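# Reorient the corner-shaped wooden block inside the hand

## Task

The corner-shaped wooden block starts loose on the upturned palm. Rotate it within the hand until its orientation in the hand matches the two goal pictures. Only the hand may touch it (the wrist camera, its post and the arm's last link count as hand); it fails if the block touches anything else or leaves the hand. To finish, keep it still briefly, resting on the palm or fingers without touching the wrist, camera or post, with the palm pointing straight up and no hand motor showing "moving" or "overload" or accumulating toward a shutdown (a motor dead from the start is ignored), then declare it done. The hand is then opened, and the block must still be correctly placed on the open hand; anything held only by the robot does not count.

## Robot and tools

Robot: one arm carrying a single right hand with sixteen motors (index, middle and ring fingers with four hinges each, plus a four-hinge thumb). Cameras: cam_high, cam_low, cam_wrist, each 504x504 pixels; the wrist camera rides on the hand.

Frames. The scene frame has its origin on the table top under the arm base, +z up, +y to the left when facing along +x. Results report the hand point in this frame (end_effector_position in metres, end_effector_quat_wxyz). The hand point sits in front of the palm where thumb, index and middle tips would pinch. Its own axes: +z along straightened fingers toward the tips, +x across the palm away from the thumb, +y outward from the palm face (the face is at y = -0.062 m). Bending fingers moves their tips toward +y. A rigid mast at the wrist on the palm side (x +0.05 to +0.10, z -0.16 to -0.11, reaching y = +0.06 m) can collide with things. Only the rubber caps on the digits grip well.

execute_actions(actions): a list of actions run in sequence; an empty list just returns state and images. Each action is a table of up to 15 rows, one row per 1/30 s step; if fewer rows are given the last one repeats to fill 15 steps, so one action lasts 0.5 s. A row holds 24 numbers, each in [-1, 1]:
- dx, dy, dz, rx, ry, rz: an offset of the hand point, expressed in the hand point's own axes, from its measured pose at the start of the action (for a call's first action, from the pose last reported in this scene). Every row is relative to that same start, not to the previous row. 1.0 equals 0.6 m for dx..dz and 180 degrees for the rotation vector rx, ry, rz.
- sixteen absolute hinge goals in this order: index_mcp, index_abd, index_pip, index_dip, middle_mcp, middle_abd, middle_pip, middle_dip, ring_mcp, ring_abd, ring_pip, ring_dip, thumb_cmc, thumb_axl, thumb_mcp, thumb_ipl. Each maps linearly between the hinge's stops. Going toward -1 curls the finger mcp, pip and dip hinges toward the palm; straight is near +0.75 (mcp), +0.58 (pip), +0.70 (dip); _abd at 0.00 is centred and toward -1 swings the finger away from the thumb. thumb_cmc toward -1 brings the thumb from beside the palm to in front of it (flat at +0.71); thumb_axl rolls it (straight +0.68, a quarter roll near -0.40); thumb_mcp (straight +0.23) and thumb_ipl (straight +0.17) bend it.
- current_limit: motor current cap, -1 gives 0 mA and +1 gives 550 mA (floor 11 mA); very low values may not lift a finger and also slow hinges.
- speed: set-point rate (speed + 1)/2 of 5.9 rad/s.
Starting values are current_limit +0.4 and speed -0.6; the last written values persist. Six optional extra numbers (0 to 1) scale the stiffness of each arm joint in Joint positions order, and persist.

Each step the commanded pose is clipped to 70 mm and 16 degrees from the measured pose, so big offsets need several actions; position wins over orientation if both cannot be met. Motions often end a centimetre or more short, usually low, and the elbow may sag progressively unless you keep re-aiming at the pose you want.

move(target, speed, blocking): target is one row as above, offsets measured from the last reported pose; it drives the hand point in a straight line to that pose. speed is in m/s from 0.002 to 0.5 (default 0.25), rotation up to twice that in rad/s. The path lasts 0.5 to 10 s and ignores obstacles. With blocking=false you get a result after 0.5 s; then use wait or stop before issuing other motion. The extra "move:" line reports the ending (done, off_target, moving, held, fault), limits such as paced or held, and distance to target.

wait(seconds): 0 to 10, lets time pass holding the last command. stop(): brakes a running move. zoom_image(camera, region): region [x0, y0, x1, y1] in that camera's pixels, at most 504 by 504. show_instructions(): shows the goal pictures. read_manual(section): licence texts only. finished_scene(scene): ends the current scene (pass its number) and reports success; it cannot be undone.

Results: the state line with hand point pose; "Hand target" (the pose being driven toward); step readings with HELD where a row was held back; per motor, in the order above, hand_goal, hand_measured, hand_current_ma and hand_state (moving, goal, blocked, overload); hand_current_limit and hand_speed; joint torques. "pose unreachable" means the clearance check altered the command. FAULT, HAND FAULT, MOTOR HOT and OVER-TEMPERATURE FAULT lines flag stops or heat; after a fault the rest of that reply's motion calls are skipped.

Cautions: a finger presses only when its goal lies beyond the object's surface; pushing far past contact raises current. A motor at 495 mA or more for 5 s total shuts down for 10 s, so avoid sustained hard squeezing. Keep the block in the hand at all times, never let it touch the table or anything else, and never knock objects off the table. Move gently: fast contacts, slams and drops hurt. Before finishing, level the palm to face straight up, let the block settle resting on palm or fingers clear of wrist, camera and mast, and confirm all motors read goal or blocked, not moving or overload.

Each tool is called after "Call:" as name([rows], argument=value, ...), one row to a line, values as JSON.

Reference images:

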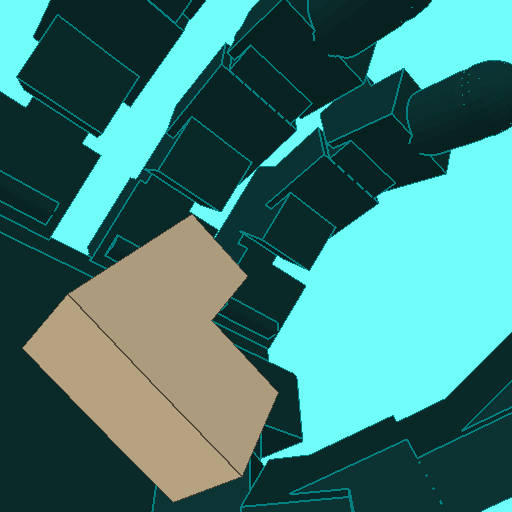

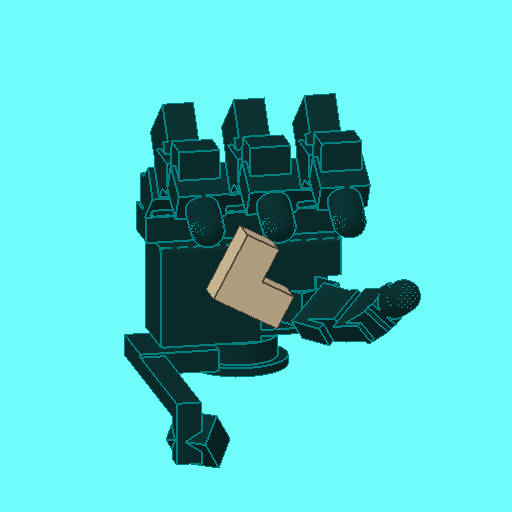

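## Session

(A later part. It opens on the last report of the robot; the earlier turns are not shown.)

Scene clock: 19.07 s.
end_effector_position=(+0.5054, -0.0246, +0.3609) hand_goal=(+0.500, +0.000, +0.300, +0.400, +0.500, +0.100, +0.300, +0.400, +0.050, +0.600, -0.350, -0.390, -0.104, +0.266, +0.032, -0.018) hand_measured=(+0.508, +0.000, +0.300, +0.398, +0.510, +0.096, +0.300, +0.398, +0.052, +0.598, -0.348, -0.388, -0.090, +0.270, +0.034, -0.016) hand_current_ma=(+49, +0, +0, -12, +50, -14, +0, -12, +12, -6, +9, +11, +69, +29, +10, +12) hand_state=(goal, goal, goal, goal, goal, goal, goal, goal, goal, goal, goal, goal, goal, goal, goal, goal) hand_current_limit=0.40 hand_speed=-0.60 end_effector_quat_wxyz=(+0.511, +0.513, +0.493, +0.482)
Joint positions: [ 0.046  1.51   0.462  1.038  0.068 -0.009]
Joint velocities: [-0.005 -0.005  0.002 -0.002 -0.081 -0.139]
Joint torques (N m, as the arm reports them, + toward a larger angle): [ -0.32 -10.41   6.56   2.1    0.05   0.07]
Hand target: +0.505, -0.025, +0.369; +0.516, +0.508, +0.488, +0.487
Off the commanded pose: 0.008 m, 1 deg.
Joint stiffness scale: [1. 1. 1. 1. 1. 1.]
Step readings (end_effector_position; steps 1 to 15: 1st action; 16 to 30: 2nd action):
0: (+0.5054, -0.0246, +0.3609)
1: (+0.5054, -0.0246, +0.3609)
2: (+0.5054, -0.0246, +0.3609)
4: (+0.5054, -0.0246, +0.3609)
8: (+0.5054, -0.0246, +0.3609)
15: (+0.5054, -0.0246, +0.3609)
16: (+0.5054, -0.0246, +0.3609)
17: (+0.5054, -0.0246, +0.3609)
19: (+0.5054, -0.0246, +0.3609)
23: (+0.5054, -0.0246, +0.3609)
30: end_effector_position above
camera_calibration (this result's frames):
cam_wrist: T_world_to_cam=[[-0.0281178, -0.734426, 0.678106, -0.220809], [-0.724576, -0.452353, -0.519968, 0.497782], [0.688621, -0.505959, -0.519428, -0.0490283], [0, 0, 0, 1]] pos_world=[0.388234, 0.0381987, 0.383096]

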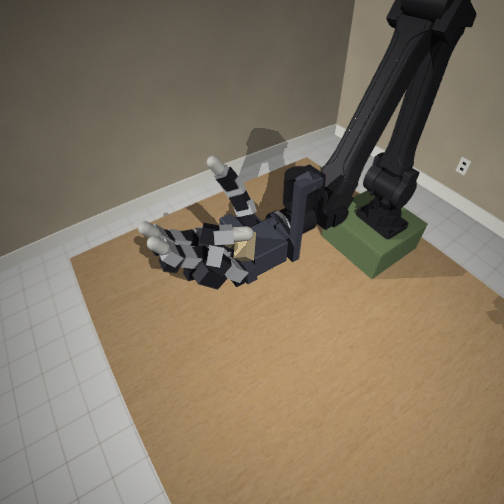

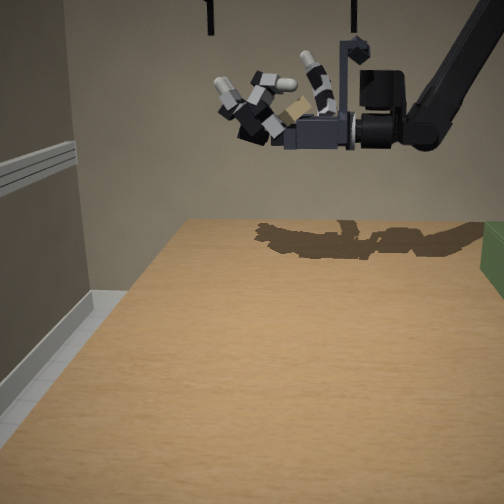

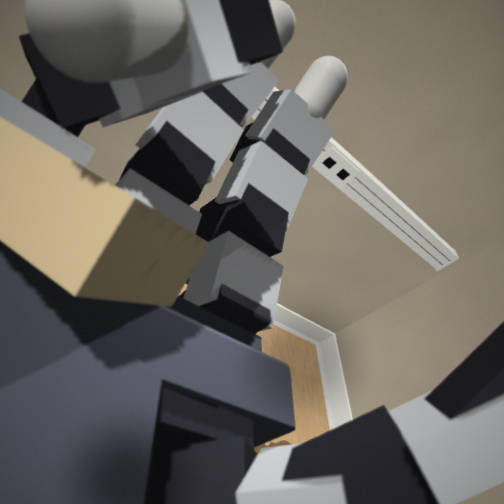

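Call:
execute_actions([
  [[0,0.014,0,-0.006,0,0,0.5,0,0.3,0.4,0.5,0.1,0.3,0.4,0.05,0.0,0.3,0.4,-0.104,0.266,0.032,-0.018,0.4,-0.2]],
])

Call:
zoom_image(camera="cam_low", region=[200, 0, 420, 160])

Call:
zoom_image(camera="cam_high", region=[160, 130, 320, 290])

Scene clock: 19.93 s.
end_effector_position=(+0.5054, -0.0246, +0.3609) hand_goal=(+0.500, +0.000, +0.300, +0.400, +0.500, +0.100, +0.300, +0.400, +0.050, +0.000, +0.300, +0.400, -0.104, +0.266, +0.032, -0.018) hand_measured=(+0.508, +0.000, +0.300, +0.398, +0.510, +0.096, +0.300, +0.398, +0.054, +0.120, +0.072, +0.048, -0.090, +0.270, +0.034, -0.016) hand_current_ma=(+49, +0, +0, -12, +50, -14, +0, -12, +21, +71, -52, -59, +69, +29, +10, +12) hand_state=(goal, goal, goal, goal, goal, goal, goal, goal, goal, moving, moving, moving, goal, goal, goal, goal) hand_current_limit=0.40 hand_speed=-0.20 end_effector_quat_wxyz=(+0.511, +0.513, +0.493, +0.482)
Joint positions: [ 0.046  1.51   0.462  1.038  0.068 -0.009]
Joint velocities: [-0.015  0.005 -0.002 -0.012  0.081  0.007]
Joint torques (N m, as the arm reports them, + toward a larger angle): [ -0.07 -10.11   6.59   2.13   0.07   0.07]
Hand target: +0.505, -0.025, +0.369; +0.516, +0.508, +0.488, +0.487
Off the commanded pose: 0.008 m, 1 deg.
Joint stiffness scale: [1. 1. 1. 1. 1. 1.]
Step readings (end_effector_position):
0: (+0.5054, -0.0246, +0.3609)
1: (+0.5054, -0.0246, +0.3609)
2: (+0.5054, -0.0246, +0.3609)
4: (+0.5054, -0.0246, +0.3609)
8: (+0.5054, -0.0246, +0.3609)
15: end_effector_position above
camera_calibration (this result's frames):
cam_wrist: T_world_to_cam=[[-0.0281178, -0.734426, 0.678106, -0.220809], [-0.724576, -0.452353, -0.519968, 0.497782], [0.688621, -0.505959, -0.519428, -0.0490283], [0, 0, 0, 1]] pos_world=[0.388234, 0.0381987, 0.383096]

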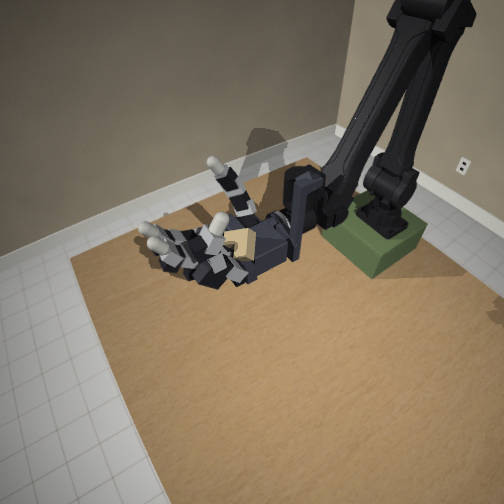

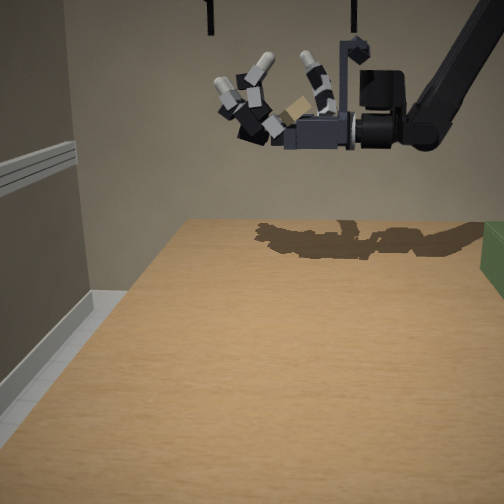

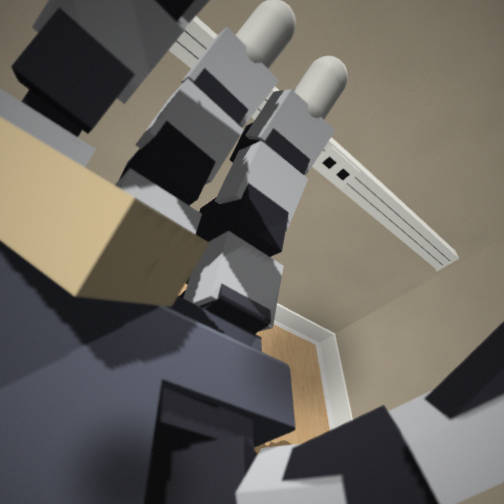

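Region (200, 0, 420, 160) of cam_low's 504x504 image, scaled by 2.291, with more detail than that image has; it fills the top 367 rows of this view, and the rest is white.

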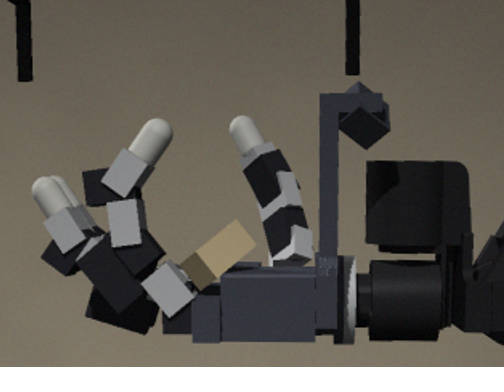

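Region (160, 130, 320, 290) of cam_high's 504x504 image, scaled by 3.150, with more detail than that image has.

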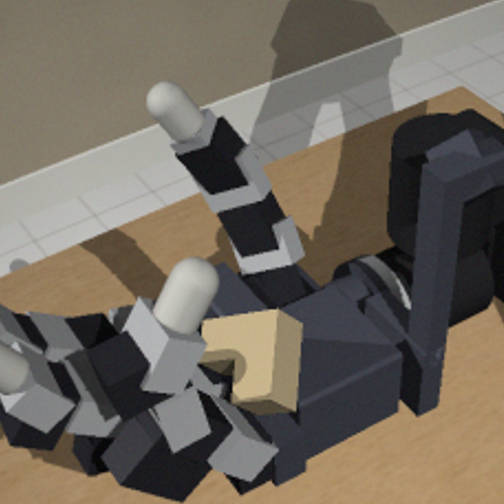

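Call:
execute_actions([
  [[0,0.014,0,-0.006,0,0,0.3,0,0.3,0.4,0.1,0.1,0.3,0.4,-0.1,0.0,0.3,0.4,-0.104,0.266,0.032,-0.018,0.4,-0.5]],
  [[0,0.014,0,-0.006,0,0,0.1,0,0.3,0.4,-0.3,0.1,0.3,0.4,-0.3,0.0,0.3,0.4,-0.104,0.266,0.032,-0.018,0.4,-0.5]],
])

Call:
zoom_image(camera="cam_low", region=[200, 0, 420, 160])

Call:
zoom_image(camera="cam_high", region=[160, 130, 320, 290])

Scene clock: 22.20 s.
end_effector_position=(+0.5054, -0.0246, +0.3609) hand_goal=(+0.100, +0.000, +0.300, +0.400, -0.300, +0.100, +0.300, +0.400, -0.300, +0.000, +0.300, +0.400, -0.104, +0.266, +0.032, -0.018) hand_measured=(+0.118, +0.000, +0.300, +0.398, -0.136, +0.096, +0.300, +0.398, -0.292, +0.004, +0.298, +0.398, -0.090, +0.270, +0.034, -0.016) hand_current_ma=(+103, +0, +2, -12, +113, -13, +1, -12, +49, +16, -6, -14, +69, +29, +10, +12) hand_state=(goal, goal, goal, goal, moving, goal, goal, goal, goal, goal, goal, goal, goal, goal, goal, goal) hand_current_limit=0.40 hand_speed=-0.50 end_effector_quat_wxyz=(+0.511, +0.513, +0.493, +0.482)
Joint positions: [ 0.046  1.51   0.462  1.038  0.068 -0.009]
Joint velocities: [-0.024 -0.005 -0.017 -0.007  0.037 -0.022]
Joint torques (N m, as the arm reports them, + toward a larger angle): [ -0.11 -10.02   6.49   2.03   0.08   0.07]
Hand target: +0.505, -0.025, +0.369; +0.516, +0.508, +0.488, +0.487
Off the commanded pose: 0.008 m, 1 deg.
Joint stiffness scale: [1. 1. 1. 1. 1. 1.]
Step readings (end_effector_position; steps 1 to 15: 1st action; 16 to 30: 2nd action):
0: (+0.5054, -0.0246, +0.3609)
1: (+0.5054, -0.0246, +0.3609)
2: (+0.5054, -0.0246, +0.3609)
4: (+0.5054, -0.0246, +0.3609)
8: (+0.5054, -0.0246, +0.3609)
15: (+0.5054, -0.0246, +0.3609)
16: (+0.5054, -0.0246, +0.3609)
17: (+0.5054, -0.0246, +0.3609)
19: (+0.5054, -0.0246, +0.3609)
23: (+0.5054, -0.0246, +0.3609)
30: end_effector_position above
camera_calibration (this result's frames):
cam_wrist: T_world_to_cam=[[-0.0281178, -0.734426, 0.678106, -0.220809], [-0.724576, -0.452353, -0.519968, 0.497782], [0.688621, -0.505959, -0.519428, -0.0490283], [0, 0, 0, 1]] pos_world=[0.388234, 0.0381987, 0.383096]

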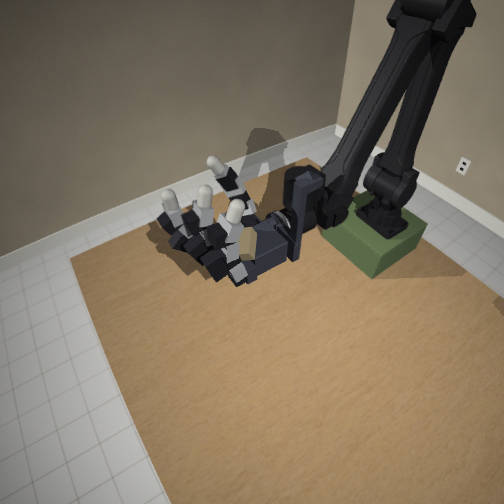

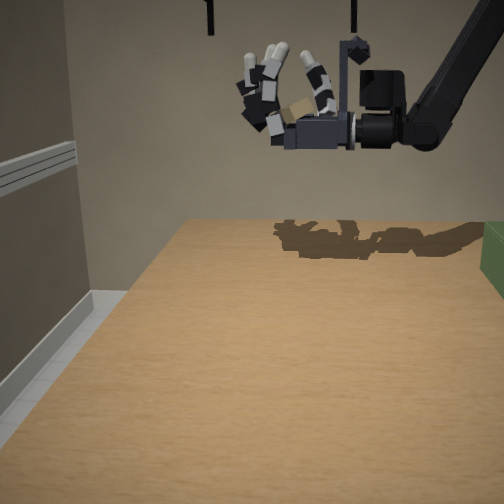

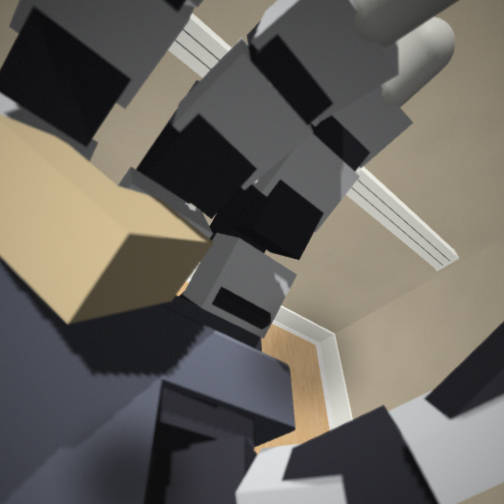

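Region (200, 0, 420, 160) of cam_low's 504x504 image, scaled by 2.291, with more detail than that image has; it fills the top 367 rows of this view, and the rest is white.

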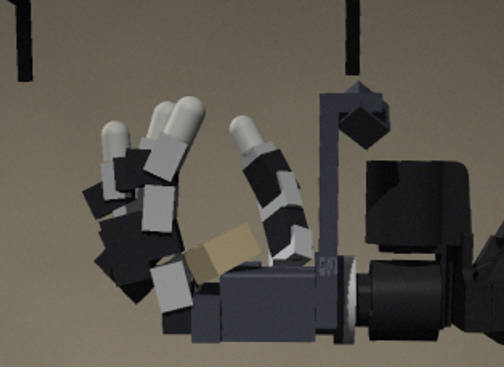

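Region (160, 130, 320, 290) of cam_high's 504x504 image, scaled by 3.150, with more detail than that image has.

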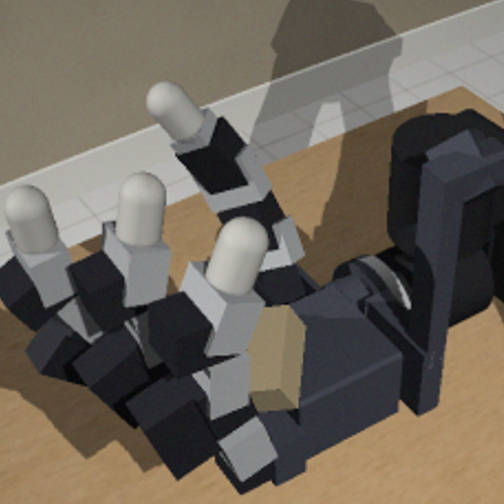

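Call:
execute_actions([
  [[0,0.014,0,-0.006,0,0,0.1,0,0.3,0.4,0.15,0.1,-0.5,0.0,-0.3,-0.1,0.45,0.6,-0.104,0.266,0.032,-0.018,0.4,-0.2]],
  [[0,0.014,0,-0.006,0,0,0.1,0,0.3,0.4,0.0,0.1,-0.66,-0.17,-0.3,-0.1,0.45,0.6,-0.104,0.266,0.032,-0.018,0.4,-0.3]],
])

Call:
zoom_image(camera="cam_low", region=[200, 0, 420, 160])

Call:
zoom_image(camera="cam_high", region=[160, 130, 320, 290])

Scene clock: 24.37 s.
end_effector_position=(+0.5054, -0.0246, +0.3609) hand_goal=(+0.100, +0.000, +0.300, +0.400, +0.000, +0.100, -0.660, -0.170, -0.300, -0.100, +0.450, +0.600, -0.104, +0.266, +0.032, -0.018) hand_measured=(+0.118, +0.000, +0.300, +0.398, +0.010, +0.098, -0.644, -0.168, -0.294, -0.096, +0.448, +0.598, -0.090, +0.270, +0.034, -0.016) hand_current_ma=(+102, +0, +2, -12, +56, -13, -46, +11, +37, +13, -11, -14, +69, +29, +10, +12) hand_state=(goal, goal, goal, goal, goal, goal, moving, goal, goal, goal, goal, goal, goal, goal, goal, goal) hand_current_limit=0.40 hand_speed=-0.30 end_effector_quat_wxyz=(+0.511, +0.513, +0.493, +0.482)
Joint positions: [ 0.046  1.51   0.462  1.038  0.068 -0.009]
Joint velocities: [ 0.005  0.005 -0.017 -0.002 -0.051  0.007]
Joint torques (N m, as the arm reports them, + toward a larger angle): [-0.38 -9.86  6.5   2.12  0.05  0.07]
Hand target: +0.505, -0.025, +0.369; +0.516, +0.508, +0.488, +0.487
Off the commanded pose: 0.008 m, 1 deg.
Joint stiffness scale: [1. 1. 1. 1. 1. 1.]
Step readings (end_effector_position; steps 1 to 15: 1st action; 16 to 30: 2nd action):
0: (+0.5054, -0.0246, +0.3609)
1: (+0.5054, -0.0246, +0.3609)
2: (+0.5054, -0.0246, +0.3609)
4: (+0.5054, -0.0246, +0.3609)
8: (+0.5054, -0.0246, +0.3609)
15: (+0.5054, -0.0246, +0.3609)
16: (+0.5054, -0.0246, +0.3609)
17: (+0.5054, -0.0246, +0.3609)
19: (+0.5054, -0.0246, +0.3609)
23: (+0.5054, -0.0246, +0.3609)
30: end_effector_position above
camera_calibration (this result's frames):
cam_wrist: T_world_to_cam=[[-0.0281178, -0.734426, 0.678106, -0.220809], [-0.724576, -0.452353, -0.519968, 0.497782], [0.688621, -0.505959, -0.519428, -0.0490283], [0, 0, 0, 1]] pos_world=[0.388234, 0.0381987, 0.383096]

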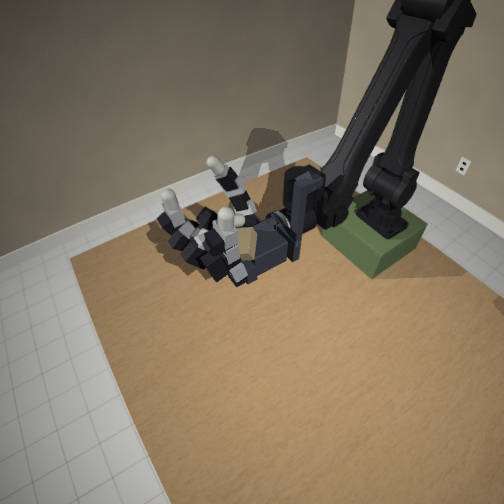

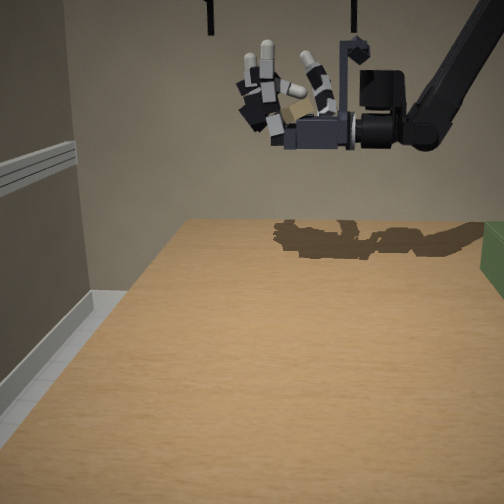

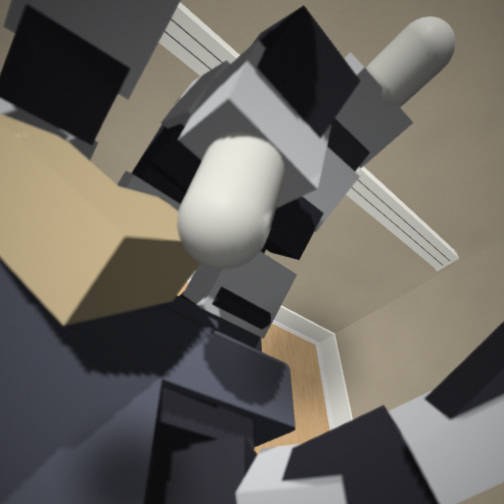

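Region (200, 0, 420, 160) of cam_low's 504x504 image, scaled by 2.291, with more detail than that image has; it fills the top 367 rows of this view, and the rest is white.

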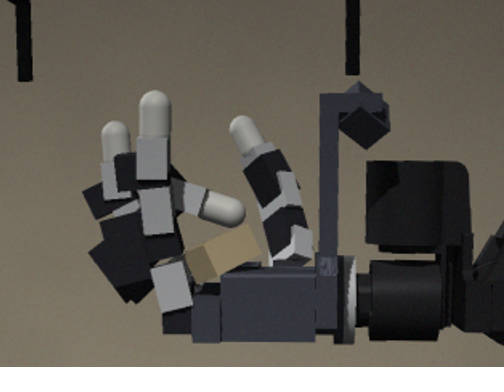

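Region (160, 130, 320, 290) of cam_high's 504x504 image, scaled by 3.150, with more detail than that image has.

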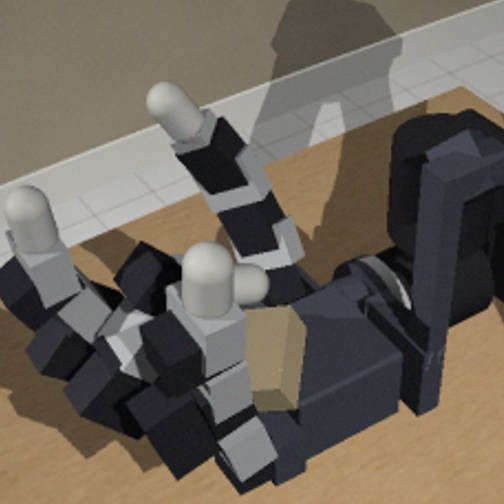

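Call:
execute_actions([
  [[0,0.014,0,-0.006,0,0,0.1,0,0.3,0.4,0.0,-0.2,-0.66,-0.2,-0.3,-0.15,0.45,0.6,-0.104,0.266,0.032,-0.018,0.4,-0.3]],
  [[0,0.014,0,-0.006,0,0,0.1,0,0.3,0.4,-0.2,-0.2,-0.64,-0.25,-0.3,-0.15,0.45,0.6,-0.104,0.266,0.032,-0.018,0.4,-0.6]],
])

Call:
zoom_image(camera="cam_low", region=[200, 0, 420, 160])

Call:
zoom_image(camera="cam_high", region=[160, 130, 320, 290])

Scene clock: 26.30 s.
end_effector_position=(+0.5054, -0.0246, +0.3609) hand_goal=(+0.100, +0.000, +0.300, +0.400, -0.200, -0.200, -0.640, -0.250, -0.300, -0.150, +0.450, +0.600, -0.104, +0.266, +0.032, -0.018) hand_measured=(+0.118, +0.000, +0.300, +0.398, -0.190, -0.196, -0.646, -0.248, -0.294, -0.148, +0.448, +0.598, -0.090, +0.270, +0.034, -0.016) hand_current_ma=(+102, +0, +2, -12, +49, +14, -28, +12, +37, +12, -11, -14, +69, +29, +10, +12) hand_state=(goal, goal, goal, goal, goal, goal, goal, goal, goal, goal, goal, goal, goal, goal, goal, goal) hand_current_limit=0.40 hand_speed=-0.60 end_effector_quat_wxyz=(+0.511, +0.513, +0.493, +0.482)
Joint positions: [ 0.046  1.51   0.462  1.038  0.068 -0.009]
Joint velocities: [-0.005  0.005  0.002  0.002 -0.037 -0.007]
Joint torques (N m, as the arm reports them, + toward a larger angle): [ 0.   -9.97  6.51  2.17  0.06  0.09]
Hand target: +0.505, -0.025, +0.369; +0.516, +0.508, +0.488, +0.487
Off the commanded pose: 0.008 m, 1 deg.
Joint stiffness scale: [1. 1. 1. 1. 1. 1.]
Step readings (end_effector_position; steps 1 to 15: 1st action; 16 to 30: 2nd action):
0: (+0.5054, -0.0246, +0.3609)
1: (+0.5054, -0.0246, +0.3609)
2: (+0.5054, -0.0246, +0.3609)
4: (+0.5054, -0.0246, +0.3609)
8: (+0.5054, -0.0246, +0.3609)
15: (+0.5054, -0.0246, +0.3609)
16: (+0.5054, -0.0246, +0.3609)
17: (+0.5054, -0.0246, +0.3609)
19: (+0.5054, -0.0246, +0.3609)
23: (+0.5054, -0.0246, +0.3609)
30: end_effector_position above
camera_calibration (this result's frames):
cam_wrist: T_world_to_cam=[[-0.0281178, -0.734426, 0.678106, -0.220809], [-0.724576, -0.452353, -0.519968, 0.497782], [0.688621, -0.505959, -0.519428, -0.0490283], [0, 0, 0, 1]] pos_world=[0.388234, 0.0381987, 0.383096]

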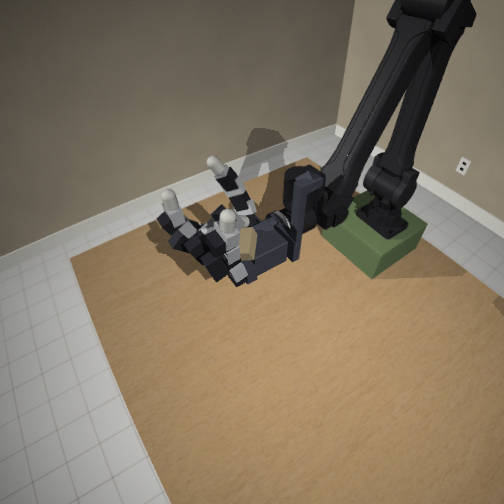

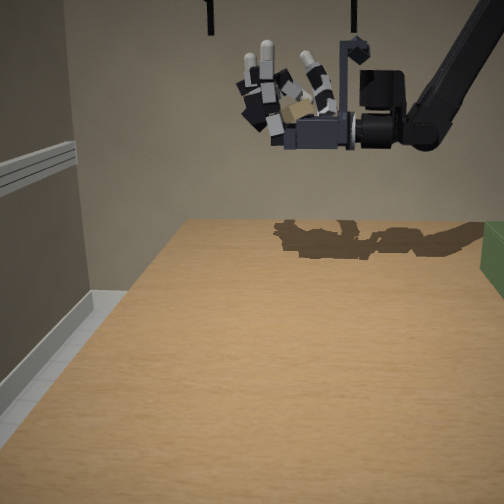

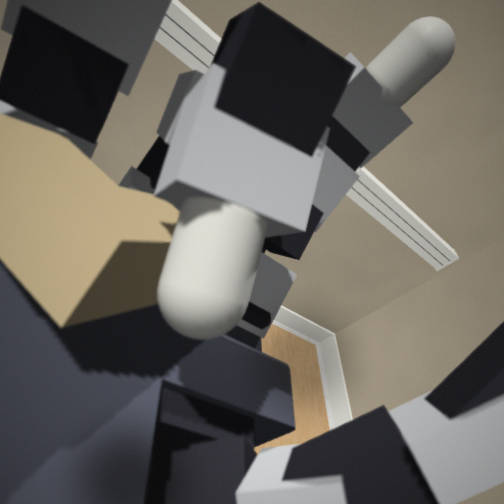

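Region (200, 0, 420, 160) of cam_low's 504x504 image, scaled by 2.291, with more detail than that image has; it fills the top 367 rows of this view, and the rest is white.

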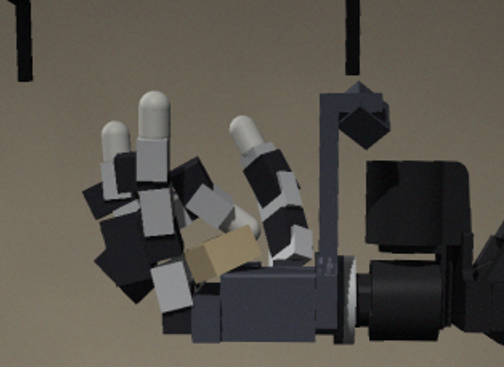

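Region (160, 130, 320, 290) of cam_high's 504x504 image, scaled by 3.150, with more detail than that image has.

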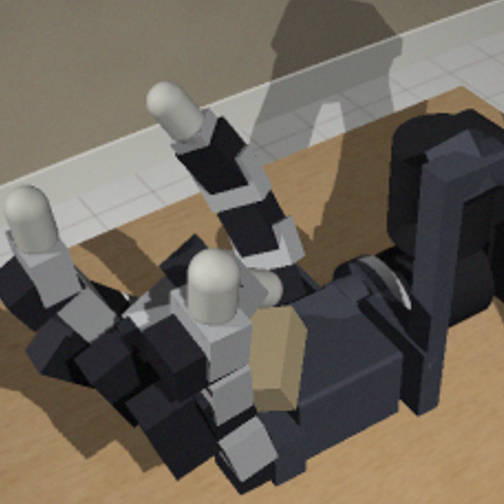

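Call:
execute_actions([
  [[0,0.014,0,-0.006,0,0,0.05,0,0.3,0.4,0.0,-0.1,-0.3,0.2,0.1,0.0,-0.2,0.3,-0.104,0.266,0.032,-0.018,0.4,-0.2]],
  [[0,0.014,0,-0.006,0,0,0.05,0,0.3,0.4,0.0,0,0.2,0.4,0.15,0.0,-0.8,0.0,-0.104,0.266,0.032,-0.018,0.4,-0.2]],
])

Call:
zoom_image(camera="cam_low", region=[200, 0, 420, 160])

Call:
zoom_image(camera="cam_high", region=[160, 130, 320, 290])

Scene clock: 28.47 s.
end_effector_position=(+0.5054, -0.0246, +0.3609) hand_goal=(+0.050, +0.000, +0.300, +0.400, +0.000, +0.000, +0.200, +0.400, +0.150, +0.000, -0.800, +0.000, -0.104, +0.266, +0.032, -0.018) hand_measured=(+0.066, +0.000, +0.300, +0.398, +0.004, -0.004, +0.120, +0.396, +0.154, -0.004, -0.474, +0.002, -0.090, +0.270, +0.034, -0.016) hand_current_ma=(+97, +0, +2, -12, +21, -16, -66, -17, +24, -16, +48, +11, +69, +29, +10, +12) hand_state=(goal, goal, goal, goal, goal, goal, moving, goal, goal, goal, moving, goal, goal, goal, goal, goal) hand_current_limit=0.40 hand_speed=-0.20 end_effector_quat_wxyz=(+0.511, +0.513, +0.493, +0.482)
Joint positions: [ 0.046  1.51   0.462  1.038  0.068 -0.009]
Joint velocities: [-0.015 -0.015  0.007  0.017  0.066 -0.081]
Joint torques (N m, as the arm reports them, + toward a larger angle): [-0.08 -9.86  6.52  2.1   0.06  0.05]
Hand target: +0.505, -0.025, +0.369; +0.516, +0.508, +0.488, +0.487
Off the commanded pose: 0.008 m, 1 deg.
Joint stiffness scale: [1. 1. 1. 1. 1. 1.]
Step readings (end_effector_position; steps 1 to 15: 1st action; 16 to 30: 2nd action):
0: (+0.5054, -0.0246, +0.3609)
1: (+0.5055, -0.0246, +0.3609)
2: (+0.5054, -0.0246, +0.3609)
4: (+0.5054, -0.0246, +0.3609)
8: (+0.5054, -0.0246, +0.3609)
15: (+0.5054, -0.0246, +0.3609)
16: (+0.5054, -0.0246, +0.3609)
17: (+0.5054, -0.0246, +0.3609)
19: (+0.5054, -0.0246, +0.3609)
23: (+0.5054, -0.0246, +0.3609)
30: end_effector_position above
camera_calibration (this result's frames):
cam_wrist: T_world_to_cam=[[-0.0281178, -0.734426, 0.678106, -0.220809], [-0.724576, -0.452353, -0.519968, 0.497782], [0.688621, -0.505959, -0.519428, -0.0490283], [0, 0, 0, 1]] pos_world=[0.388234, 0.0381987, 0.383096]

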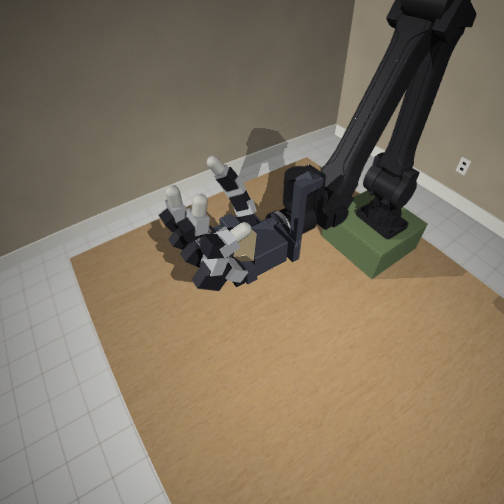

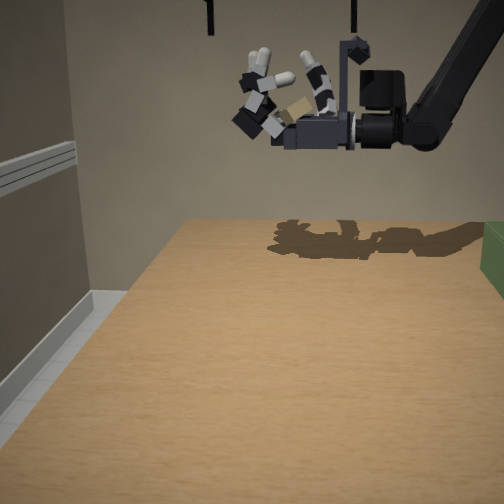

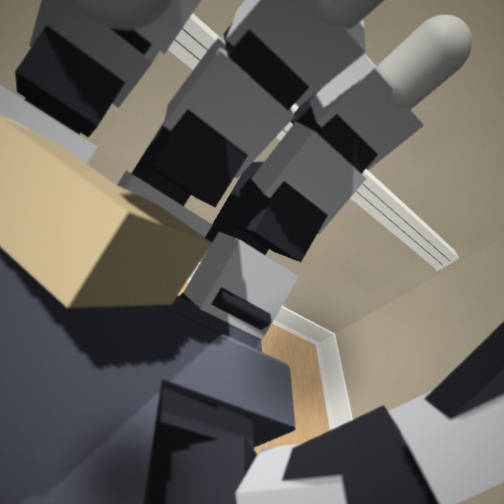

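Region (200, 0, 420, 160) of cam_low's 504x504 image, scaled by 2.291, with more detail than that image has; it fills the top 367 rows of this view, and the rest is white.

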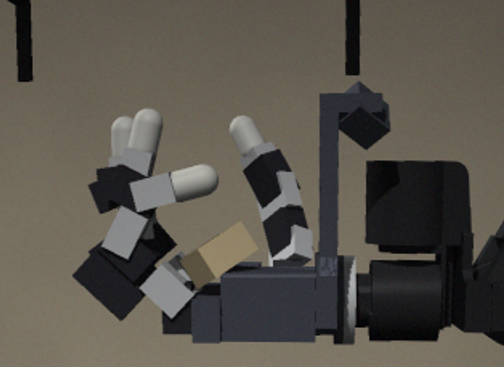

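Region (160, 130, 320, 290) of cam_high's 504x504 image, scaled by 3.150, with more detail than that image has.

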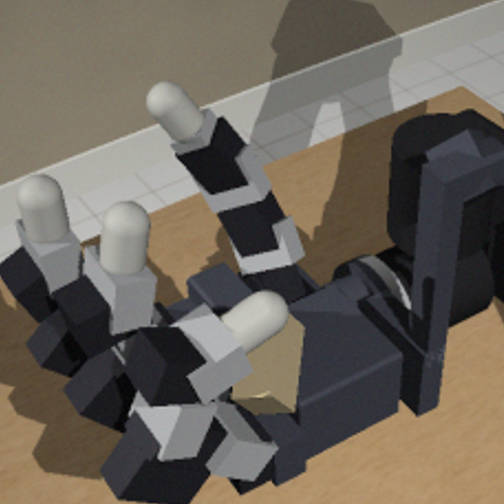

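Call:
execute_actions([
  [[0,0.014,0,-0.006,0,0,0.05,0,0.3,0.4,0.0,0,0.2,0.4,0.0,0.1,-0.68,-0.15,-0.104,0.266,0.032,-0.018,0.4,-0.3]],
  [[0,0.014,0,-0.006,0,0,0.05,0,0.3,0.4,0.0,0,0.2,0.4,-0.15,0.1,-0.65,-0.2,-0.104,0.266,0.032,-0.018,0.4,-0.6]],
])

Call:
zoom_image(camera="cam_low", region=[200, 0, 420, 160])

Call:
zoom_image(camera="cam_high", region=[160, 130, 320, 290])

Scene clock: 30.03 s.
end_effector_position=(+0.5054, -0.0246, +0.3609) hand_goal=(+0.050, +0.000, +0.300, +0.400, +0.000, +0.000, +0.200, +0.400, -0.150, +0.100, -0.650, -0.200, -0.104, +0.266, +0.032, -0.018) hand_measured=(+0.066, +0.000, +0.300, +0.398, +0.004, -0.004, +0.198, +0.396, -0.144, +0.096, -0.658, -0.198, -0.090, +0.270, +0.034, -0.016) hand_current_ma=(+96, +0, +2, -12, +24, -16, -13, -16, +37, -15, -40, +11, +69, +29, +10, +12) hand_state=(goal, goal, goal, goal, goal, goal, goal, goal, goal, goal, goal, goal, goal, goal, goal, goal) hand_current_limit=0.40 hand_speed=-0.60 end_effector_quat_wxyz=(+0.511, +0.513, +0.493, +0.482)
Joint positions: [ 0.046  1.51   0.462  1.038  0.068 -0.009]
Joint velocities: [-0.005 -0.015  0.012  0.002  0.022 -0.022]
Joint torques (N m, as the arm reports them, + toward a larger angle): [-0.26 -9.94  6.58  2.09  0.06  0.09]
Hand target: +0.505, -0.025, +0.369; +0.516, +0.508, +0.488, +0.487
Off the commanded pose: 0.008 m, 1 deg.
Joint stiffness scale: [1. 1. 1. 1. 1. 1.]
Step readings (end_effector_position; steps 1 to 15: 1st action; 16 to 30: 2nd action):
0: (+0.5054, -0.0246, +0.3609)
1: (+0.5054, -0.0246, +0.3609)
2: (+0.5054, -0.0246, +0.3609)
4: (+0.5054, -0.0246, +0.3609)
8: (+0.5054, -0.0246, +0.3609)
15: (+0.5054, -0.0246, +0.3609)
16: (+0.5054, -0.0246, +0.3609)
17: (+0.5054, -0.0246, +0.3609)
19: (+0.5054, -0.0246, +0.3609)
23: (+0.5054, -0.0246, +0.3609)
30: end_effector_position above
camera_calibration (this result's frames):
cam_wrist: T_world_to_cam=[[-0.0281178, -0.734426, 0.678106, -0.220809], [-0.724576, -0.452353, -0.519968, 0.497782], [0.688621, -0.505959, -0.519428, -0.0490283], [0, 0, 0, 1]] pos_world=[0.388234, 0.0381987, 0.383096]

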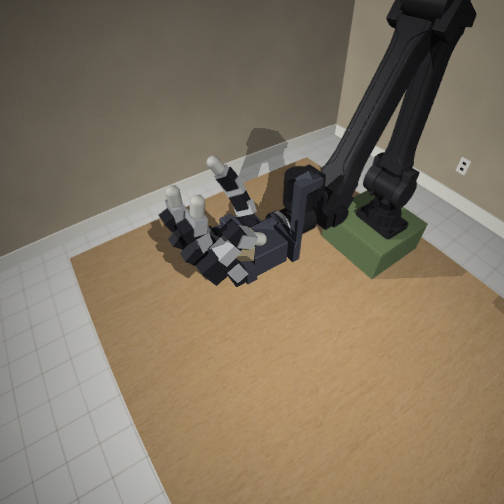

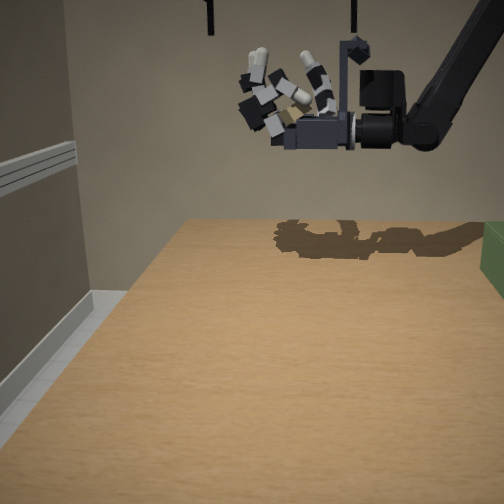

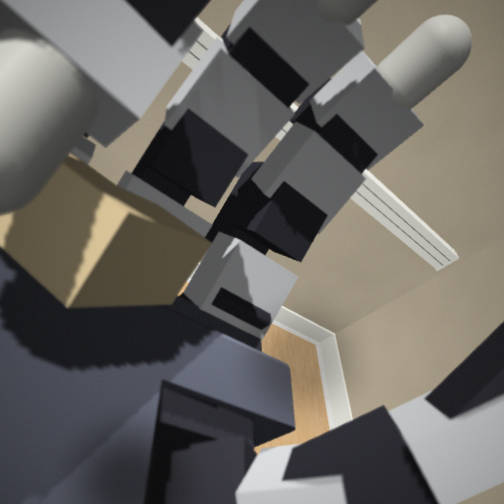

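Region (200, 0, 420, 160) of cam_low's 504x504 image, scaled by 2.291, with more detail than that image has; it fills the top 367 rows of this view, and the rest is white.

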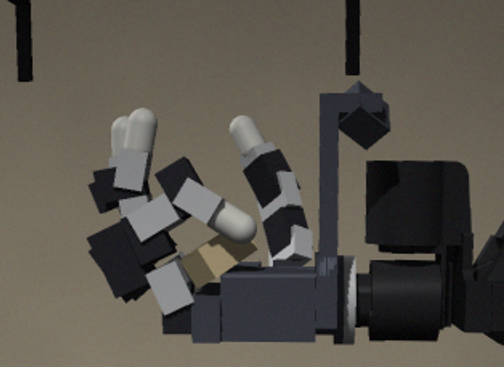

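Region (160, 130, 320, 290) of cam_high's 504x504 image, scaled by 3.150, with more detail than that image has.

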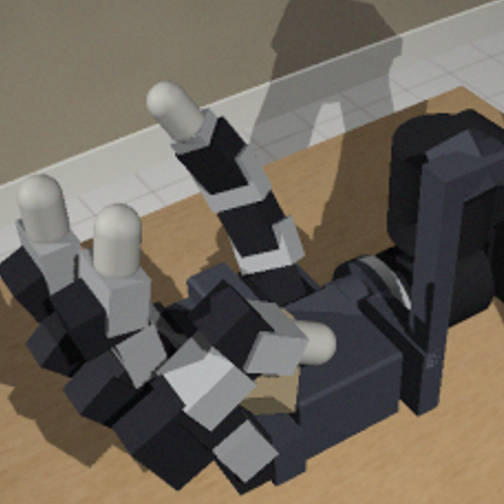

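Tip is right at the high edge. Press and drag on.

Call:
execute_actions([
  [[0,0.014,0,-0.006,0,0,0.05,0,0.3,0.4,-0.1,0,0.2,0.4,-0.28,0.1,-0.6,-0.3,-0.104,0.266,0.032,-0.018,0.4,-0.6]],
  [[0,0.014,0,-0.006,0,0,0.05,0,0.3,0.4,-0.2,0,0.2,0.4,-0.42,0.1,-0.5,-0.35,-0.104,0.266,0.032,-0.018,0.4,-0.6]],
])

Call:
zoom_image(camera="cam_low", region=[200, 0, 420, 160])

Call:
zoom_image(camera="cam_high", region=[160, 130, 320, 290])

Scene clock: 31.37 s.
end_effector_position=(+0.5054, -0.0246, +0.3609) hand_goal=(+0.050, +0.000, +0.300, +0.400, -0.200, +0.000, +0.200, +0.400, -0.420, +0.100, -0.500, -0.350, -0.104, +0.266, +0.032, -0.018) hand_measured=(+0.066, +0.000, +0.300, +0.398, -0.188, -0.004, +0.198, +0.398, -0.398, +0.096, -0.504, -0.348, -0.090, +0.270, +0.034, -0.016) hand_current_ma=(+96, +0, +2, -12, +60, -16, -10, -15, +129, -15, -22, +6, +69, +29, +10, +12) hand_state=(goal, goal, goal, goal, goal, goal, goal, goal, blocked, goal, goal, goal, goal, goal, goal, goal) hand_current_limit=0.40 hand_speed=-0.60 end_effector_quat_wxyz=(+0.511, +0.513, +0.493, +0.482)
Joint positions: [ 0.046  1.51   0.462  1.038  0.068 -0.009]
Joint velocities: [ 0.005 -0.005 -0.007  0.002 -0.037  0.007]
Joint torques (N m, as the arm reports them, + toward a larger angle): [ -0.13 -10.09   6.45   2.04   0.06   0.06]
Hand target: +0.505, -0.025, +0.369; +0.516, +0.508, +0.488, +0.487
Off the commanded pose: 0.008 m, 1 deg.
Joint stiffness scale: [1. 1. 1. 1. 1. 1.]
Step readings (end_effector_position; steps 1 to 15: 1st action; 16 to 30: 2nd action):
0: (+0.5054, -0.0246, +0.3609)
1: (+0.5054, -0.0246, +0.3609)
2: (+0.5054, -0.0246, +0.3609)
4: (+0.5054, -0.0246, +0.3609)
8: (+0.5054, -0.0246, +0.3609)
15: (+0.5054, -0.0246, +0.3609)
16: (+0.5054, -0.0246, +0.3609)
17: (+0.5054, -0.0246, +0.3609)
19: (+0.5054, -0.0246, +0.3609)
23: (+0.5054, -0.0246, +0.3609)
30: end_effector_position above
camera_calibration (this result's frames):
cam_wrist: T_world_to_cam=[[-0.0281178, -0.734426, 0.678106, -0.220809], [-0.724576, -0.452353, -0.519968, 0.497782], [0.688621, -0.505959, -0.519428, -0.0490283], [0, 0, 0, 1]] pos_world=[0.388234, 0.0381987, 0.383096]

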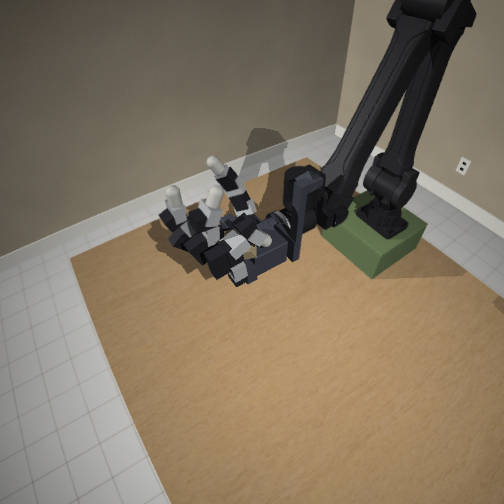

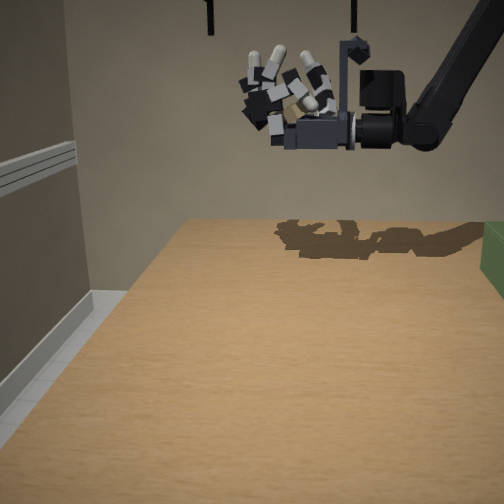

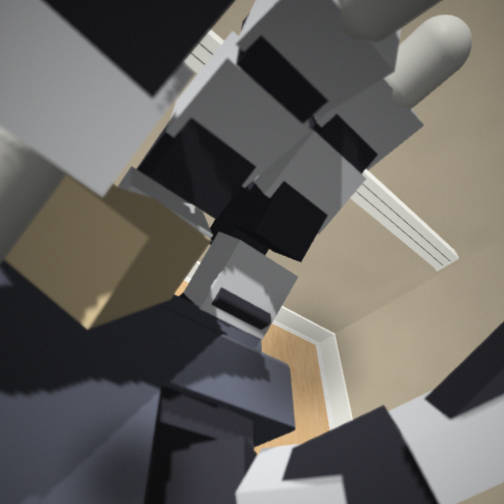

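Region (200, 0, 420, 160) of cam_low's 504x504 image, scaled by 2.291, with more detail than that image has; it fills the top 367 rows of this view, and the rest is white.

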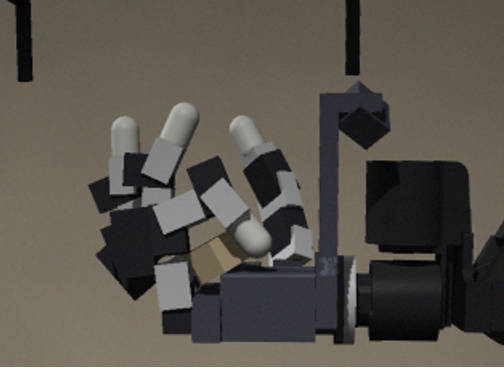

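Region (160, 130, 320, 290) of cam_high's 504x504 image, scaled by 3.150, with more detail than that image has.

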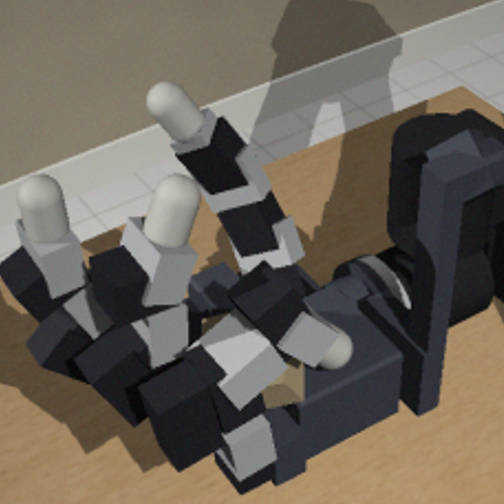

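Call:
execute_actions([
  [[0,0.014,0,-0.006,0,0,0.05,0,0.3,0.4,-0.25,0,0.2,0.4,-0.55,0.1,-0.2,-0.05,-0.104,0.266,0.032,-0.018,0.4,-0.4]],
  [[0,0.014,0,-0.06,0,0,0.05,0,0.3,0.4,-0.25,0,0.2,0.4,-0.62,0.1,-0.2,-0.05,-0.104,0.266,0.032,-0.018,0.4,-0.4]],
  [[0,0.014,0,-0.06,0,0,0.05,0,0.3,0.4,-0.25,0,0.2,0.4,-0.62,0.1,-0.2,-0.05,-0.104,0.266,0.032,-0.018,0.4,-0.4]],
])

Call:
zoom_image(camera="cam_low", region=[200, 0, 420, 160])

Call:
zoom_image(camera="cam_high", region=[160, 130, 320, 290])

Scene clock: 33.70 s.
end_effector_position=(+0.4989, -0.0246, +0.3334) hand_goal=(+0.050, +0.000, +0.300, +0.400, -0.250, +0.000, +0.200, +0.400, -0.620, +0.100, -0.200, -0.050, -0.104, +0.266, +0.032, -0.018) hand_measured=(+0.056, +0.000, +0.302, +0.398, -0.246, -0.004, +0.198, +0.398, -0.462, +0.096, -0.206, -0.054, -0.092, +0.270, +0.032, -0.016) hand_current_ma=(+31, +0, +7, -11, +16, -15, -8, -15, +385, -17, -35, -18, +58, +21, +1, +9) hand_state=(goal, goal, goal, goal, goal, goal, goal, goal, blocked, goal, goal, goal, goal, goal, goal, goal) hand_current_limit=0.40 hand_speed=-0.40 end_effector_quat_wxyz=(+0.558, +0.462, +0.438, +0.532)
Joint positions: [ 0.046  1.835  0.493  1.537  0.068 -0.011]
Joint velocities: [-0.005  0.015  0.012  0.007 -0.051 -0.081]
Joint torques (N m, as the arm reports them, + toward a larger angle): [ -0.11 -11.61   6.11   2.82   0.06   0.01]
Hand target: +0.501, -0.025, +0.354; +0.574, +0.443, +0.420, +0.545
Off the commanded pose: 0.020 m, 6 deg.
Joint stiffness scale: [1. 1. 1. 1. 1. 1.]
joint sent to its limit — the command would take joint 4 (wrist pitch) past its upper limit, so that joint was sent only as far as its limit.
Step readings (end_effector_position; steps 1 to 15: 1st action; 16 to 30: 2nd action; 31 to 45: 3rd action):
0: (+0.5054, -0.0246, +0.3609)
1: (+0.5054, -0.0246, +0.3609)
2: (+0.5054, -0.0246, +0.3609)
4: (+0.5054, -0.0246, +0.3609)
8: (+0.5054, -0.0246, +0.3609)
15: (+0.5054, -0.0246, +0.3609)
16: (+0.5036, -0.0247, +0.3647)
17: (+0.5004, -0.0247, +0.3694)
19: (+0.4996, -0.0247, +0.3674)
23: (+0.5038, -0.0246, +0.3435)
30: (+0.5026, -0.0245, +0.3450)
31: (+0.5000, -0.0246, +0.3473)
32: (+0.4958, -0.0246, +0.3514)
34: (+0.4955, -0.0246, +0.3472)
38: (+0.5000, -0.0246, +0.3316)
45: end_effector_position above
camera_calibration (this result's frames):
cam_wrist: T_world_to_cam=[[-0.164702, -0.735714, 0.656961, -0.127178], [-0.60453, -0.450996, -0.656617, 0.464525], [0.779369, -0.505299, -0.370482, -0.153697], [0, 0, 0, 1]] pos_world=[0.37966, 0.0382691, 0.331624]

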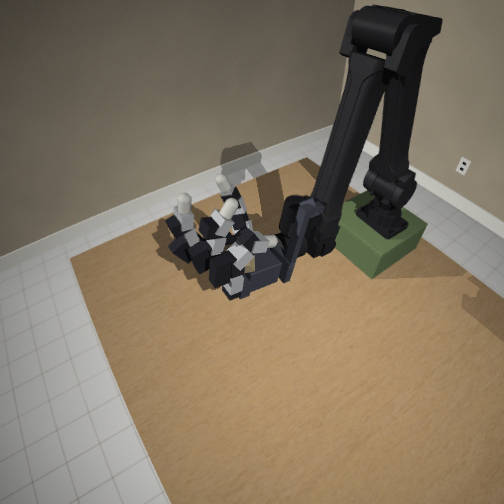

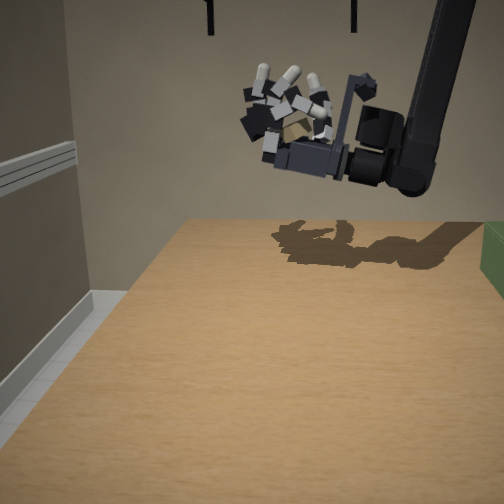

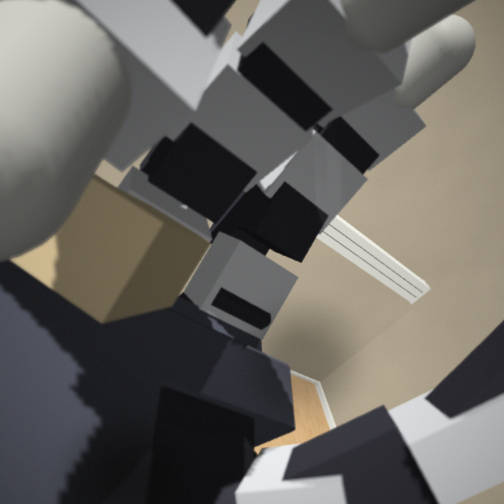

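Region (200, 0, 420, 160) of cam_low's 504x504 image, scaled by 2.291, with more detail than that image has; it fills the top 367 rows of this view, and the rest is white.

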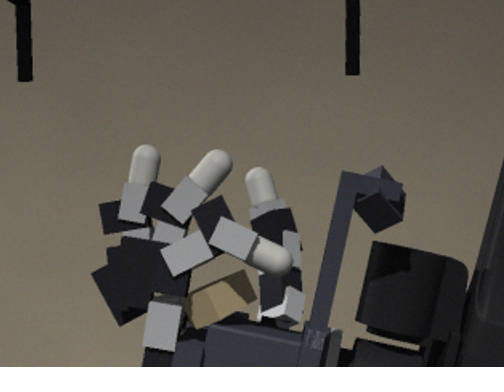

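Region (160, 130, 320, 290) of cam_high's 504x504 image, scaled by 3.150, with more detail than that image has.

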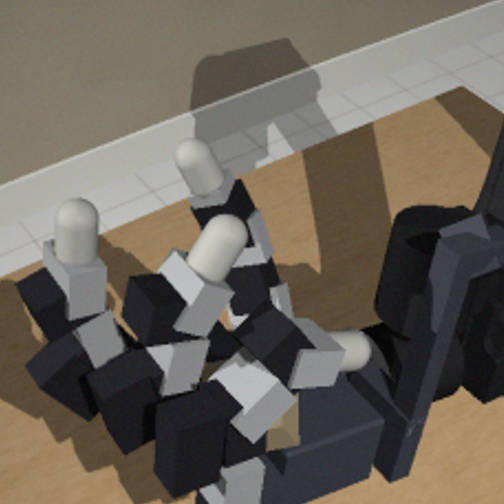

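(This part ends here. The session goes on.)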